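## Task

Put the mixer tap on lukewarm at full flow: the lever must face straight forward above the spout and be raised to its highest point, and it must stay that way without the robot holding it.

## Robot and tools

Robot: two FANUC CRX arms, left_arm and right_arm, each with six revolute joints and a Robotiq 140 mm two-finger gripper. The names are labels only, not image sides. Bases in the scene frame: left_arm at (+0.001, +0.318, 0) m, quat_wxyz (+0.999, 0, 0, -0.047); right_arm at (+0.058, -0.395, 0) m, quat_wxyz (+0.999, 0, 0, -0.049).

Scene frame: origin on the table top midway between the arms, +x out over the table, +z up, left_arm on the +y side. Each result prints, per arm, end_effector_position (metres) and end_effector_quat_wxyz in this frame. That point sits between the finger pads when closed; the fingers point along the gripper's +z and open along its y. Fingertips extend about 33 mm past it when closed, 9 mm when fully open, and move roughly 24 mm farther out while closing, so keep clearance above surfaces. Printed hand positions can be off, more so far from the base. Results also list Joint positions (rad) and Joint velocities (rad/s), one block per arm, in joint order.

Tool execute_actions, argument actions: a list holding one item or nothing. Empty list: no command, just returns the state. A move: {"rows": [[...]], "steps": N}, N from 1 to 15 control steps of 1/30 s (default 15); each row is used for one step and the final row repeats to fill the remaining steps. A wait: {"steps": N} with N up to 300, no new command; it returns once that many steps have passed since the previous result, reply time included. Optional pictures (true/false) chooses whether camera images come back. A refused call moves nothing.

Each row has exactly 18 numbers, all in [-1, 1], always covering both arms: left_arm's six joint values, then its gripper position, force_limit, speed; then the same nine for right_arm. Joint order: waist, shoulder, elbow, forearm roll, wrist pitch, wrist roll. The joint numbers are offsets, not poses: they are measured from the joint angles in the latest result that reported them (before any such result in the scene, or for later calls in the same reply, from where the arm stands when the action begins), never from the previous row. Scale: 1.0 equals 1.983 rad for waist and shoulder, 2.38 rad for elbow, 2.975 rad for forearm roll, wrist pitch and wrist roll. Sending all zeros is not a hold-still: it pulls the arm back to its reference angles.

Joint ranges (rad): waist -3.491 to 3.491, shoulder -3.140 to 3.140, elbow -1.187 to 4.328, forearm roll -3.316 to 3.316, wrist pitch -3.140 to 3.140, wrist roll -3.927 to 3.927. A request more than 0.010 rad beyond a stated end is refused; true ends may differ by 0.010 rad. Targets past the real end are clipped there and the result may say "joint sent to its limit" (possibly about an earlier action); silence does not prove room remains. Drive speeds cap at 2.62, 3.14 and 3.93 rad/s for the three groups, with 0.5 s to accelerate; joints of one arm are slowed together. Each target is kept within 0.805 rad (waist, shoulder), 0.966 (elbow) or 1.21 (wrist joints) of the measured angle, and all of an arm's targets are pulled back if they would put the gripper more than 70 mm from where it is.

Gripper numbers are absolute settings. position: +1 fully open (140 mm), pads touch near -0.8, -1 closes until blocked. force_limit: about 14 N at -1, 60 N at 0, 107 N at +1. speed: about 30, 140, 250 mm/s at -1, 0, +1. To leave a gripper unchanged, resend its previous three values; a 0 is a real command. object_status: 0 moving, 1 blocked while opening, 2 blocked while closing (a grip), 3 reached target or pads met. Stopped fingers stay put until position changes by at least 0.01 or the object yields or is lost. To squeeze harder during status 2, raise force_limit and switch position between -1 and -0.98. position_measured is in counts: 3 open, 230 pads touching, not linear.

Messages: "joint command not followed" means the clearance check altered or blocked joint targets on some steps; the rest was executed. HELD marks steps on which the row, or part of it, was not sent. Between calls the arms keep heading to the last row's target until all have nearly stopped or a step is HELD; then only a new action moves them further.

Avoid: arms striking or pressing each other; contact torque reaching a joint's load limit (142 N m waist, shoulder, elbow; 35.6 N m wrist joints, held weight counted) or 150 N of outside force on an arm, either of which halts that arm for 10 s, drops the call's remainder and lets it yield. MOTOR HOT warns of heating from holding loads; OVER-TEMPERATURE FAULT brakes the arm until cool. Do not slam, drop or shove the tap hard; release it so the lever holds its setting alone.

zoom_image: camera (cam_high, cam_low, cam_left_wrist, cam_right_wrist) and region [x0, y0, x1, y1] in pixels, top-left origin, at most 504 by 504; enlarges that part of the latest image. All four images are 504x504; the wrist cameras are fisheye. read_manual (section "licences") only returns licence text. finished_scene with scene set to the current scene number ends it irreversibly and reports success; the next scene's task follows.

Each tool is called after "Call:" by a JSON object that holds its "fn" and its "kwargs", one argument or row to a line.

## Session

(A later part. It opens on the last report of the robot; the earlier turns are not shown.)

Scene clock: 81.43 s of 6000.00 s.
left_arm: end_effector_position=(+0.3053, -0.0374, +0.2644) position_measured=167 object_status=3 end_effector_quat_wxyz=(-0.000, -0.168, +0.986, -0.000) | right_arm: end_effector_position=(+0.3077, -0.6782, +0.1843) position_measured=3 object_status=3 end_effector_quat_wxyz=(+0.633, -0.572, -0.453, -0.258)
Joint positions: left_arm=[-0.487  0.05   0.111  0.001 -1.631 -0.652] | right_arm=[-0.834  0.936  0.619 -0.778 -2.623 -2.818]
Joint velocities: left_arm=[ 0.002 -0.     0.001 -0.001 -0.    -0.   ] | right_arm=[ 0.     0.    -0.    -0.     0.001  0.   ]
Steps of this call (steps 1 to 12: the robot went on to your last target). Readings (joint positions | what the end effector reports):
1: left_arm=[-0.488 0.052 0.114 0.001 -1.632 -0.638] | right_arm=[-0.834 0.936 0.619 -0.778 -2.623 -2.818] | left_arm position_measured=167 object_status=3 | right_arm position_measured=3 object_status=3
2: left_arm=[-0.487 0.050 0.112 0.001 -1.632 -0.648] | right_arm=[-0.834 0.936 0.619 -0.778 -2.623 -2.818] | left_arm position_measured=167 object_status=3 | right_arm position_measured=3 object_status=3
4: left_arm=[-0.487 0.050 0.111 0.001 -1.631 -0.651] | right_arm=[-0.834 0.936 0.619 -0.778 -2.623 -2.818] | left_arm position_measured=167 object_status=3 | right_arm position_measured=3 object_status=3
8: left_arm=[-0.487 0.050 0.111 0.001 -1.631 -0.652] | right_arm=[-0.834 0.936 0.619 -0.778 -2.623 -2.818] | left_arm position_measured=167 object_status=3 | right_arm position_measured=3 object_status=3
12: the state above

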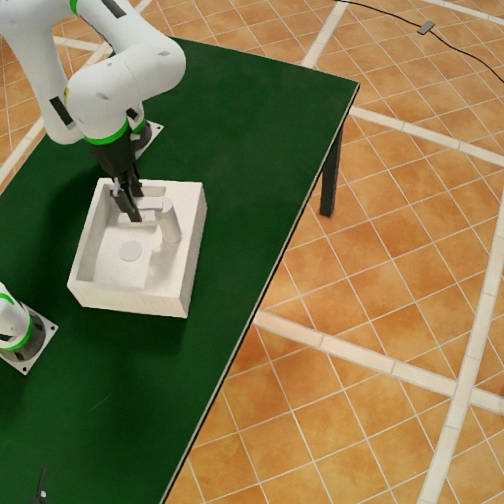

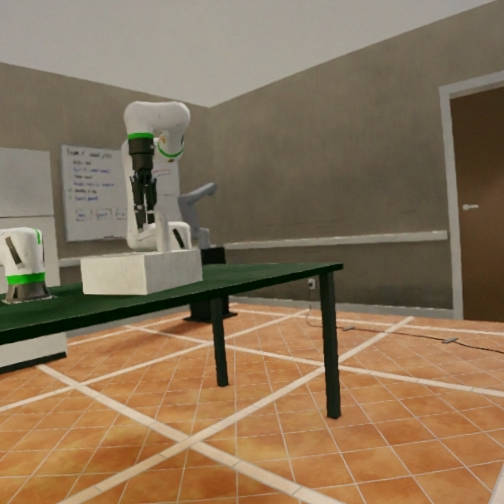

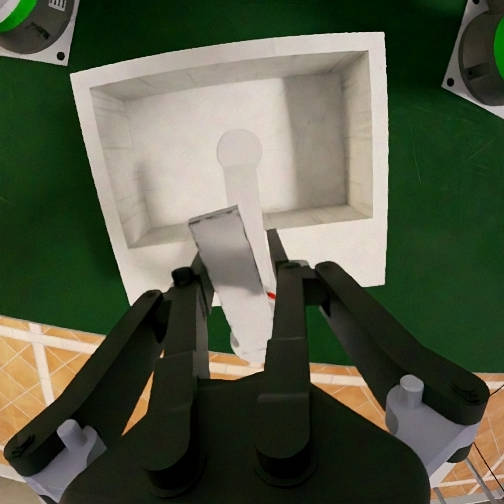

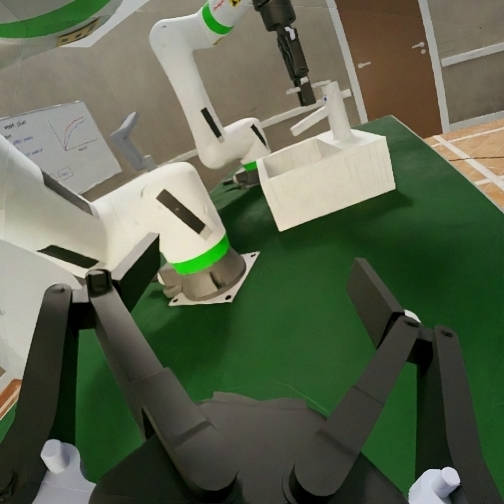

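Call:
{"fn": "execute_actions", "kwargs": {
  "actions": [
    {"rows":[[0.0055,-0.009,-0.0076,0,0,-0.015,-1,0.3,-0.5,0,0,0,0,0,0,1,0,0]]}
  ]
}}

Call:
{"fn": "execute_actions", "kwargs": {
  "actions": [
    {"rows":[[0.004,0.005,0.029,0,-0.02,-0.003,-1,0.3,-0.5,0,0,0,0,0,0,1,0,0]]}
  ]
}}

Call:
{"fn": "zoom_image", "kwargs": {
  "camera": "cam_right_wrist",
  "region": [250,20,400,170]
}}

Scene clock: 89.73 s of 6000.00 s.
left_arm: end_effector_position=(+0.3030, -0.0301, +0.2646) position_measured=189 object_status=2 end_effector_quat_wxyz=(+0.000, -0.152, +0.988, -0.001) | right_arm: end_effector_position=(+0.3077, -0.6782, +0.1843) position_measured=3 object_status=3 end_effector_quat_wxyz=(+0.633, -0.572, -0.453, -0.258)
Joint positions: left_arm=[-0.476  0.032  0.093  0.001 -1.631 -0.696] | right_arm=[-0.834  0.936  0.619 -0.778 -2.623 -2.818]
Joint velocities: left_arm=[ 0.     0.001  0.    -0.     0.    -0.   ] | right_arm=[-0.001 -0.001  0.001 -0.     0.     0.   ]
Steps of this call (steps 1 to 30: the robot went on to your last target; steps 31 to 100: nothing new was sent; then 4.47 s passed at rest; steps 101 to 115: all 15 steps of this action). Readings (joint positions | what the end effector reports):
101: left_arm=[-0.487 0.050 0.111 0.001 -1.631 -0.652] | right_arm=[-0.834 0.936 0.619 -0.778 -2.623 -2.818] | left_arm position_measured=167 object_status=0 | right_arm position_measured=3 object_status=3
102: left_arm=[-0.486 0.047 0.108 0.001 -1.631 -0.658] | right_arm=[-0.834 0.936 0.619 -0.778 -2.623 -2.818] | left_arm position_measured=170 object_status=0 | right_arm position_measured=3 object_status=3
104: left_arm=[-0.480 0.037 0.098 0.001 -1.631 -0.683] | right_arm=[-0.834 0.936 0.619 -0.778 -2.623 -2.818] | left_arm position_measured=179 object_status=0 | right_arm position_measured=3 object_status=3
108: left_arm=[-0.477 0.032 0.093 0.001 -1.631 -0.696] | right_arm=[-0.834 0.936 0.619 -0.778 -2.623 -2.818] | left_arm position_measured=189 object_status=0 | right_arm position_measured=3 object_status=3
115: the state above

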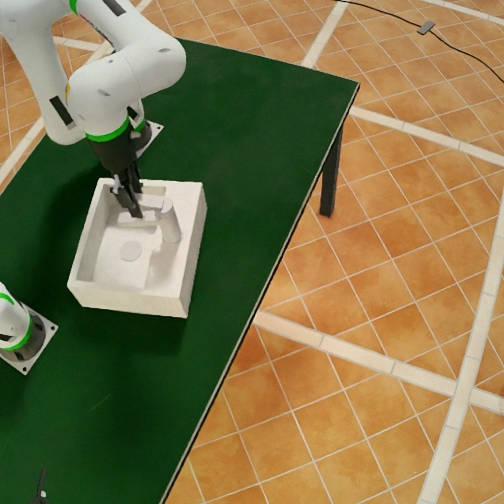

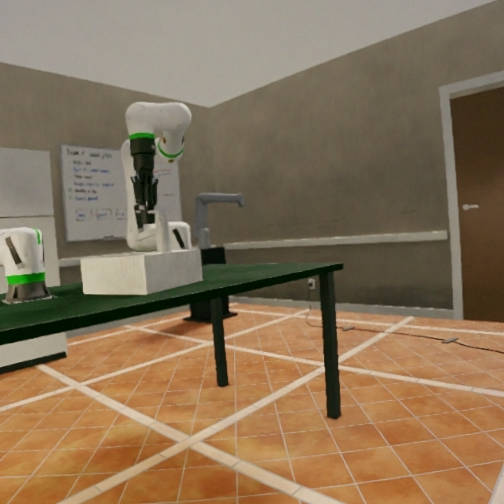

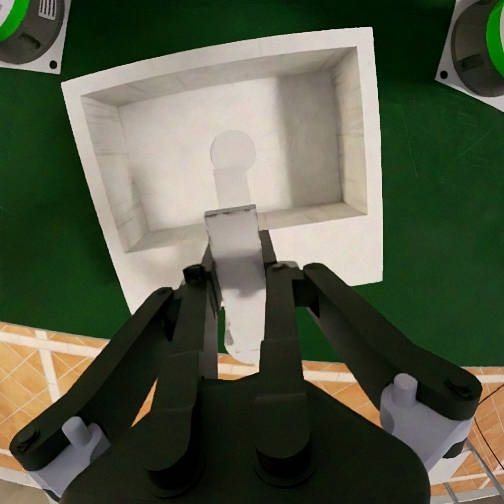

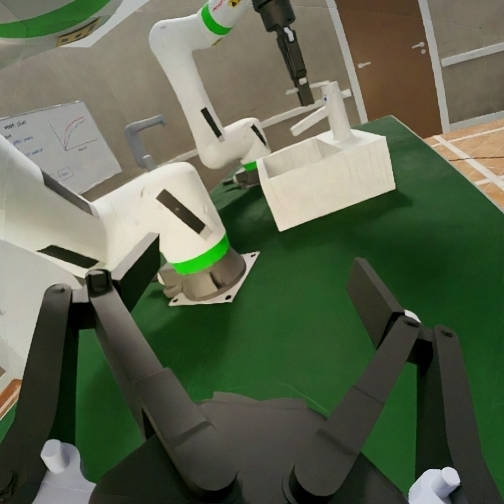

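Scene clock: 90.23 s of 6000.00 s.
left_arm: end_effector_position=(+0.3072, -0.0285, +0.2895) position_measured=189 object_status=2 end_effector_quat_wxyz=(-0.000, -0.151, +0.988, -0.000) | right_arm: end_effector_position=(+0.3077, -0.6782, +0.1843) position_measured=3 object_status=3 end_effector_quat_wxyz=(+0.633, -0.572, -0.453, -0.258)
Joint positions: left_arm=[-0.468  0.042  0.162  0.001 -1.691 -0.705] | right_arm=[-0.834  0.936  0.619 -0.778 -2.623 -2.818]
Joint velocities: left_arm=[ 0.     0.001  0.002 -0.     0.    -0.   ] | right_arm=[ 0.001  0.001  0.    -0.     0.    -0.001]
Steps of this call (steps 1 to 15: all 15 steps of this action). Readings (joint positions | what the end effector reports):
1: left_arm=[-0.476 0.032 0.093 0.001 -1.631 -0.696] | right_arm=[-0.834 0.936 0.619 -0.778 -2.623 -2.818] | left_arm position_measured=189 object_status=2 | right_arm position_measured=3 object_status=3
2: left_arm=[-0.476 0.033 0.098 0.001 -1.636 -0.697] | right_arm=[-0.834 0.936 0.619 -0.778 -2.623 -2.818] | left_arm position_measured=189 object_status=2 | right_arm position_measured=3 object_status=3
4: left_arm=[-0.472 0.037 0.126 -0.000 -1.659 -0.701] | right_arm=[-0.834 0.936 0.619 -0.778 -2.623 -2.818] | left_arm position_measured=189 object_status=2 | right_arm position_measured=3 object_status=3
8: left_arm=[-0.468 0.042 0.160 0.001 -1.689 -0.705] | right_arm=[-0.834 0.936 0.619 -0.778 -2.623 -2.818] | left_arm position_measured=189 object_status=2 | right_arm position_measured=3 object_status=3
15: the state above

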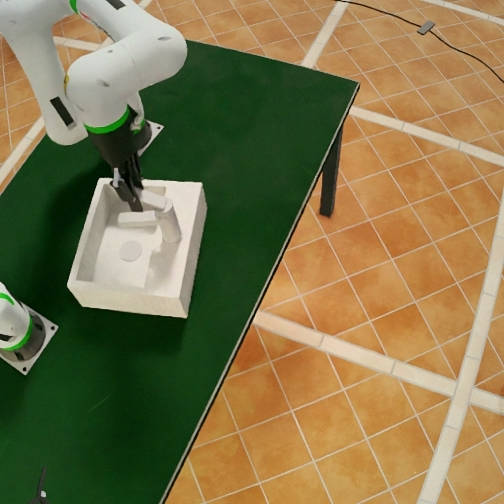

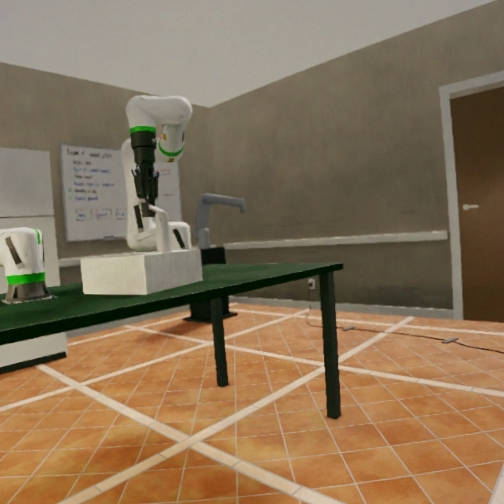

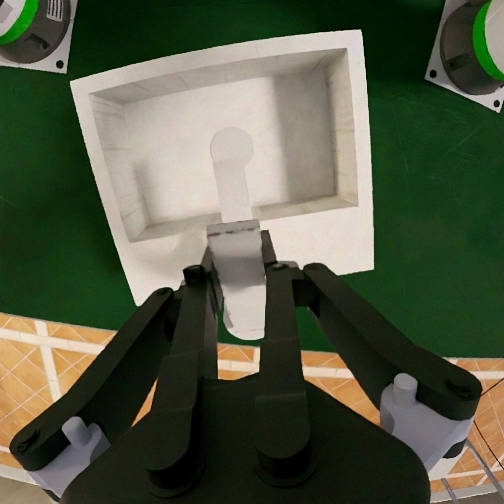

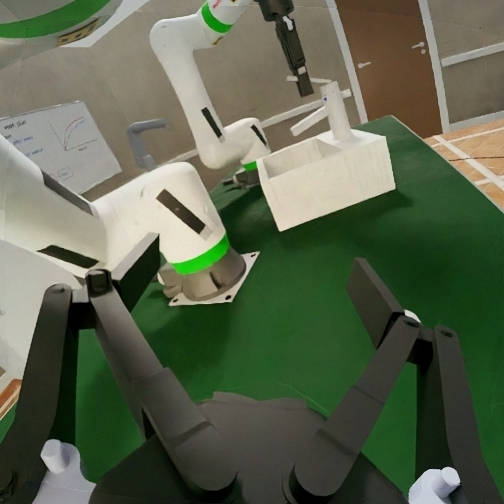

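Region (250, 20, 400, 170) of cam_right_wrist's 504x504 image, scaled by 3.360, with more detail than that image has.

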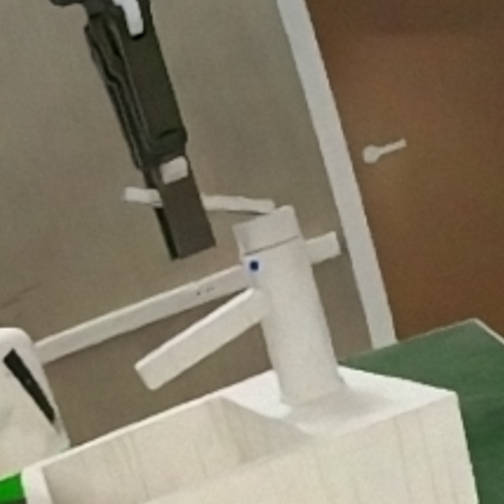

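Lifting works; continue.

Call:
{"fn": "execute_actions", "kwargs": {
  "actions": [
    {"rows":[[0.006,0.008,0.024,0,-0.014,-0.004,-1,0.3,-0.5,0,0,0,0,0,0,1,0,0]]}
  ]
}}

Call:
{"fn": "zoom_image", "kwargs": {
  "camera": "cam_right_wrist",
  "region": [250,20,400,170]
}}

Scene clock: 95.30 s of 6000.00 s.
left_arm: end_effector_position=(+0.3145, -0.0269, +0.3067) position_measured=190 object_status=2 end_effector_quat_wxyz=(-0.001, -0.151, +0.988, -0.000) | right_arm: end_effector_position=(+0.3077, -0.6782, +0.1843) position_measured=3 object_status=3 end_effector_quat_wxyz=(+0.633, -0.572, -0.453, -0.258)
Joint positions: left_arm=[-0.456  0.058  0.219  0.001 -1.732 -0.717] | right_arm=[-0.834  0.936  0.619 -0.778 -2.623 -2.818]
Joint velocities: left_arm=[ 0.001  0.     0.001 -0.    -0.     0.   ] | right_arm=[-0.    -0.001  0.     0.    -0.     0.001]
Steps of this call (steps 1 to 15: the robot went on to your last target; steps 16 to 90: nothing new was sent; then 1.57 s passed at rest; steps 91 to 105: all 15 steps of this action). Readings (joint positions | what the end effector reports):
91: left_arm=[-0.468 0.042 0.162 0.001 -1.691 -0.705] | right_arm=[-0.834 0.936 0.619 -0.778 -2.623 -2.818] | left_arm position_measured=189 object_status=2 | right_arm position_measured=3 object_status=3
92: left_arm=[-0.468 0.043 0.167 0.001 -1.694 -0.706] | right_arm=[-0.834 0.936 0.619 -0.778 -2.623 -2.818] | left_arm position_measured=189 object_status=2 | right_arm position_measured=3 object_status=3
94: left_arm=[-0.463 0.050 0.194 0.002 -1.715 -0.712] | right_arm=[-0.834 0.936 0.619 -0.778 -2.623 -2.818] | left_arm position_measured=189 object_status=2 | right_arm position_measured=3 object_status=3
98: left_arm=[-0.457 0.057 0.218 0.001 -1.732 -0.717] | right_arm=[-0.834 0.936 0.619 -0.778 -2.623 -2.818] | left_arm position_measured=190 object_status=2 | right_arm position_measured=3 object_status=3
105: the state above

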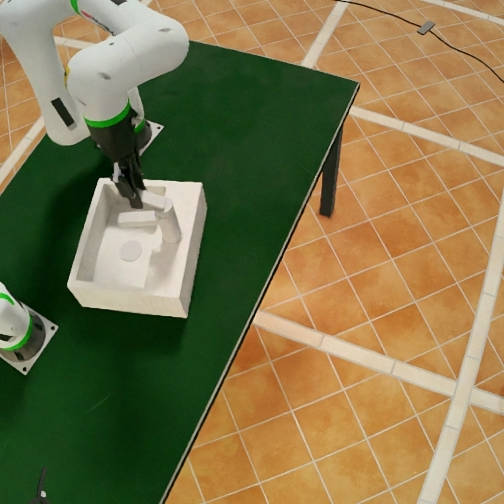

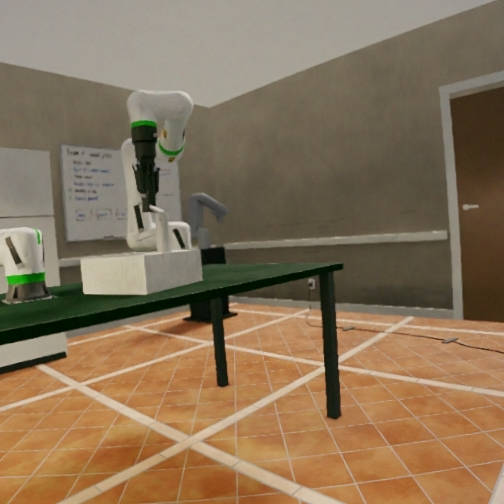

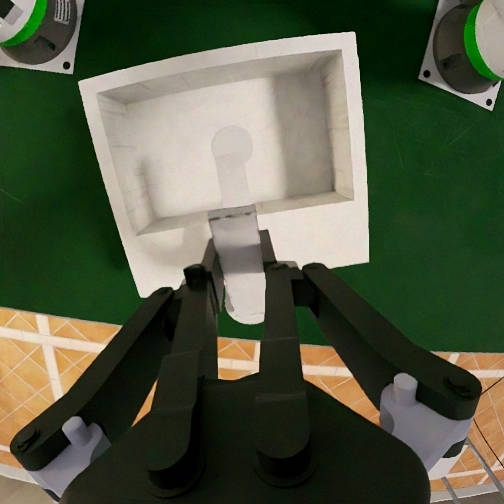

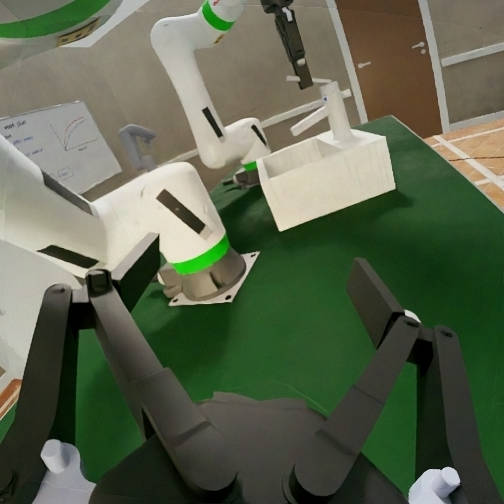

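Region (250, 20, 400, 170) of cam_right_wrist's 504x504 image, scaled by 3.360, with more detail than that image has.

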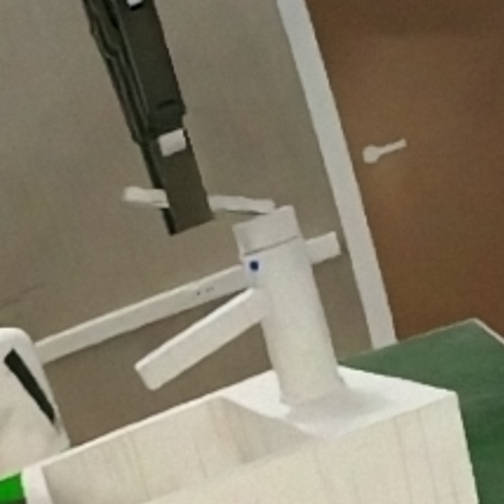

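At its stop. Release.

Call:
{"fn": "execute_actions", "kwargs": {
  "actions": [
    {"rows":[[0,0,0,0,0,0,0.3,0,0,0,0,0,0,0,0,1,0,0]]}
  ],
  "pictures": false
}}

Call:
{"fn": "execute_actions", "kwargs": {
  "actions": [
    {"rows":[[0,0,0.06,0,-0.048,0,0.3,0,0,0,0,0,0,0,0,1,0,0]]}
  ]
}}

Scene clock: 100.20 s of 6000.00 s.
left_arm: end_effector_position=(+0.3145, -0.0268, +0.3068) position_measured=91 object_status=0 end_effector_quat_wxyz=(-0.001, -0.151, +0.988, -0.000) | right_arm: end_effector_position=(+0.3077, -0.6782, +0.1843) position_measured=3 object_status=3 end_effector_quat_wxyz=(+0.633, -0.572, -0.453, -0.258)
Joint positions: left_arm=[-0.456  0.058  0.219  0.001 -1.732 -0.717] | right_arm=[-0.834  0.936  0.619 -0.778 -2.623 -2.818]
Joint velocities: left_arm=[-0.001  0.001 -0.001 -0.     0.     0.   ] | right_arm=[ 0.    -0.001  0.     0.     0.001  0.002]
Steps of this call (steps 1 to 15: the robot went on to your last target; steps 16 to 90: nothing new was sent; then 1.40 s passed at rest; steps 91 to 105: all 15 steps of this action). Readings (joint positions | what the end effector reports):
91: left_arm=[-0.456 0.058 0.219 0.001 -1.732 -0.717] | right_arm=[-0.834 0.936 0.619 -0.778 -2.623 -2.818] | left_arm position_measured=190 object_status=0 | right_arm position_measured=3 object_status=3
92: left_arm=[-0.456 0.058 0.220 -0.001 -1.731 -0.717] | right_arm=[-0.834 0.936 0.619 -0.778 -2.623 -2.818] | left_arm position_measured=190 object_status=0 | right_arm position_measured=3 object_status=3
94: left_arm=[-0.455 0.057 0.220 -0.000 -1.731 -0.717] | right_arm=[-0.834 0.936 0.619 -0.778 -2.623 -2.818] | left_arm position_measured=170 object_status=0 | right_arm position_measured=3 object_status=3
98: left_arm=[-0.455 0.058 0.219 0.001 -1.732 -0.717] | right_arm=[-0.834 0.936 0.619 -0.778 -2.623 -2.818] | left_arm position_measured=140 object_status=0 | right_arm position_measured=3 object_status=3
105: the state above

Scene clock: 100.70 s of 6000.00 s.
left_arm: end_effector_position=(+0.3024, -0.0195, +0.3665) position_measured=91 object_status=3 end_effector_quat_wxyz=(-0.001, -0.151, +0.988, -0.000) | right_arm: end_effector_position=(+0.3077, -0.6782, +0.1843) position_measured=3 object_status=3 end_effector_quat_wxyz=(+0.633, -0.572, -0.453, -0.258)
Joint positions: left_arm=[-0.456  0.058  0.361  0.001 -1.875 -0.717] | right_arm=[-0.834  0.936  0.619 -0.778 -2.623 -2.818]
Joint velocities: left_arm=[ 0.001  0.     0.002  0.    -0.001  0.   ] | right_arm=[ 0.     0.001 -0.     0.    -0.001  0.   ]
Steps of this call (steps 1 to 15: all 15 steps of this action). Readings (joint positions | what the end effector reports):
1: left_arm=[-0.456 0.058 0.219 0.001 -1.733 -0.717] | right_arm=[-0.834 0.936 0.619 -0.778 -2.623 -2.818] | left_arm position_measured=91 object_status=0 | right_arm position_measured=3 object_status=3
2: left_arm=[-0.456 0.058 0.223 0.001 -1.738 -0.717] | right_arm=[-0.834 0.936 0.619 -0.778 -2.623 -2.818] | left_arm position_measured=91 object_status=0 | right_arm position_measured=3 object_status=3
4: left_arm=[-0.456 0.058 0.254 0.001 -1.768 -0.717] | right_arm=[-0.834 0.936 0.619 -0.778 -2.623 -2.818] | left_arm position_measured=91 object_status=0 | right_arm position_measured=3 object_status=3
8: left_arm=[-0.456 0.058 0.346 0.001 -1.859 -0.717] | right_arm=[-0.834 0.936 0.619 -0.778 -2.623 -2.818] | left_arm position_measured=91 object_status=3 | right_arm position_measured=3 object_status=3
15: the state above

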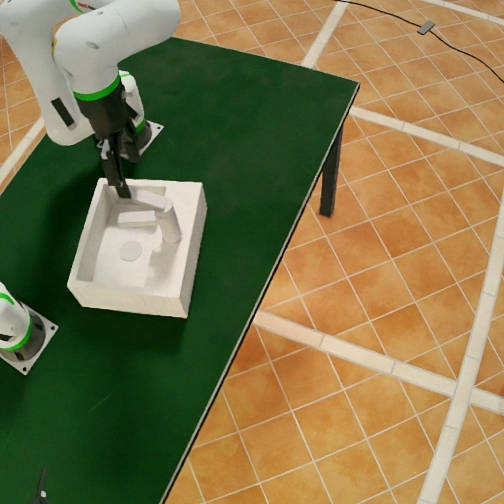

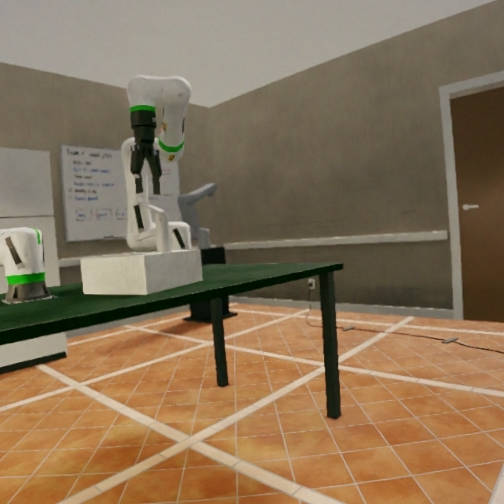

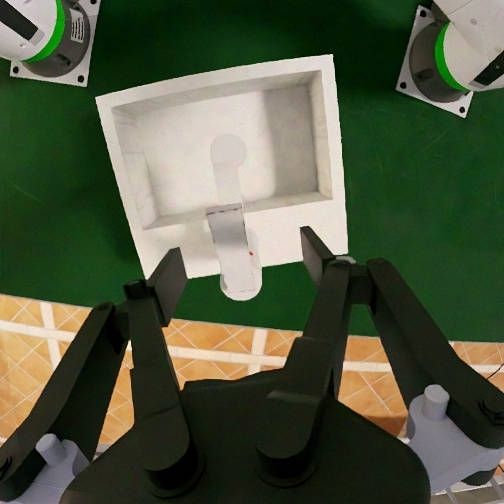

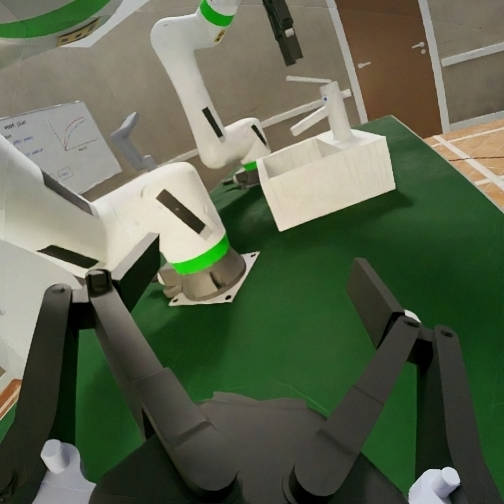

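Call:
{"fn": "finished_scene", "kwargs": {
  "scene": 1
}}

The scene is finished: the task was done.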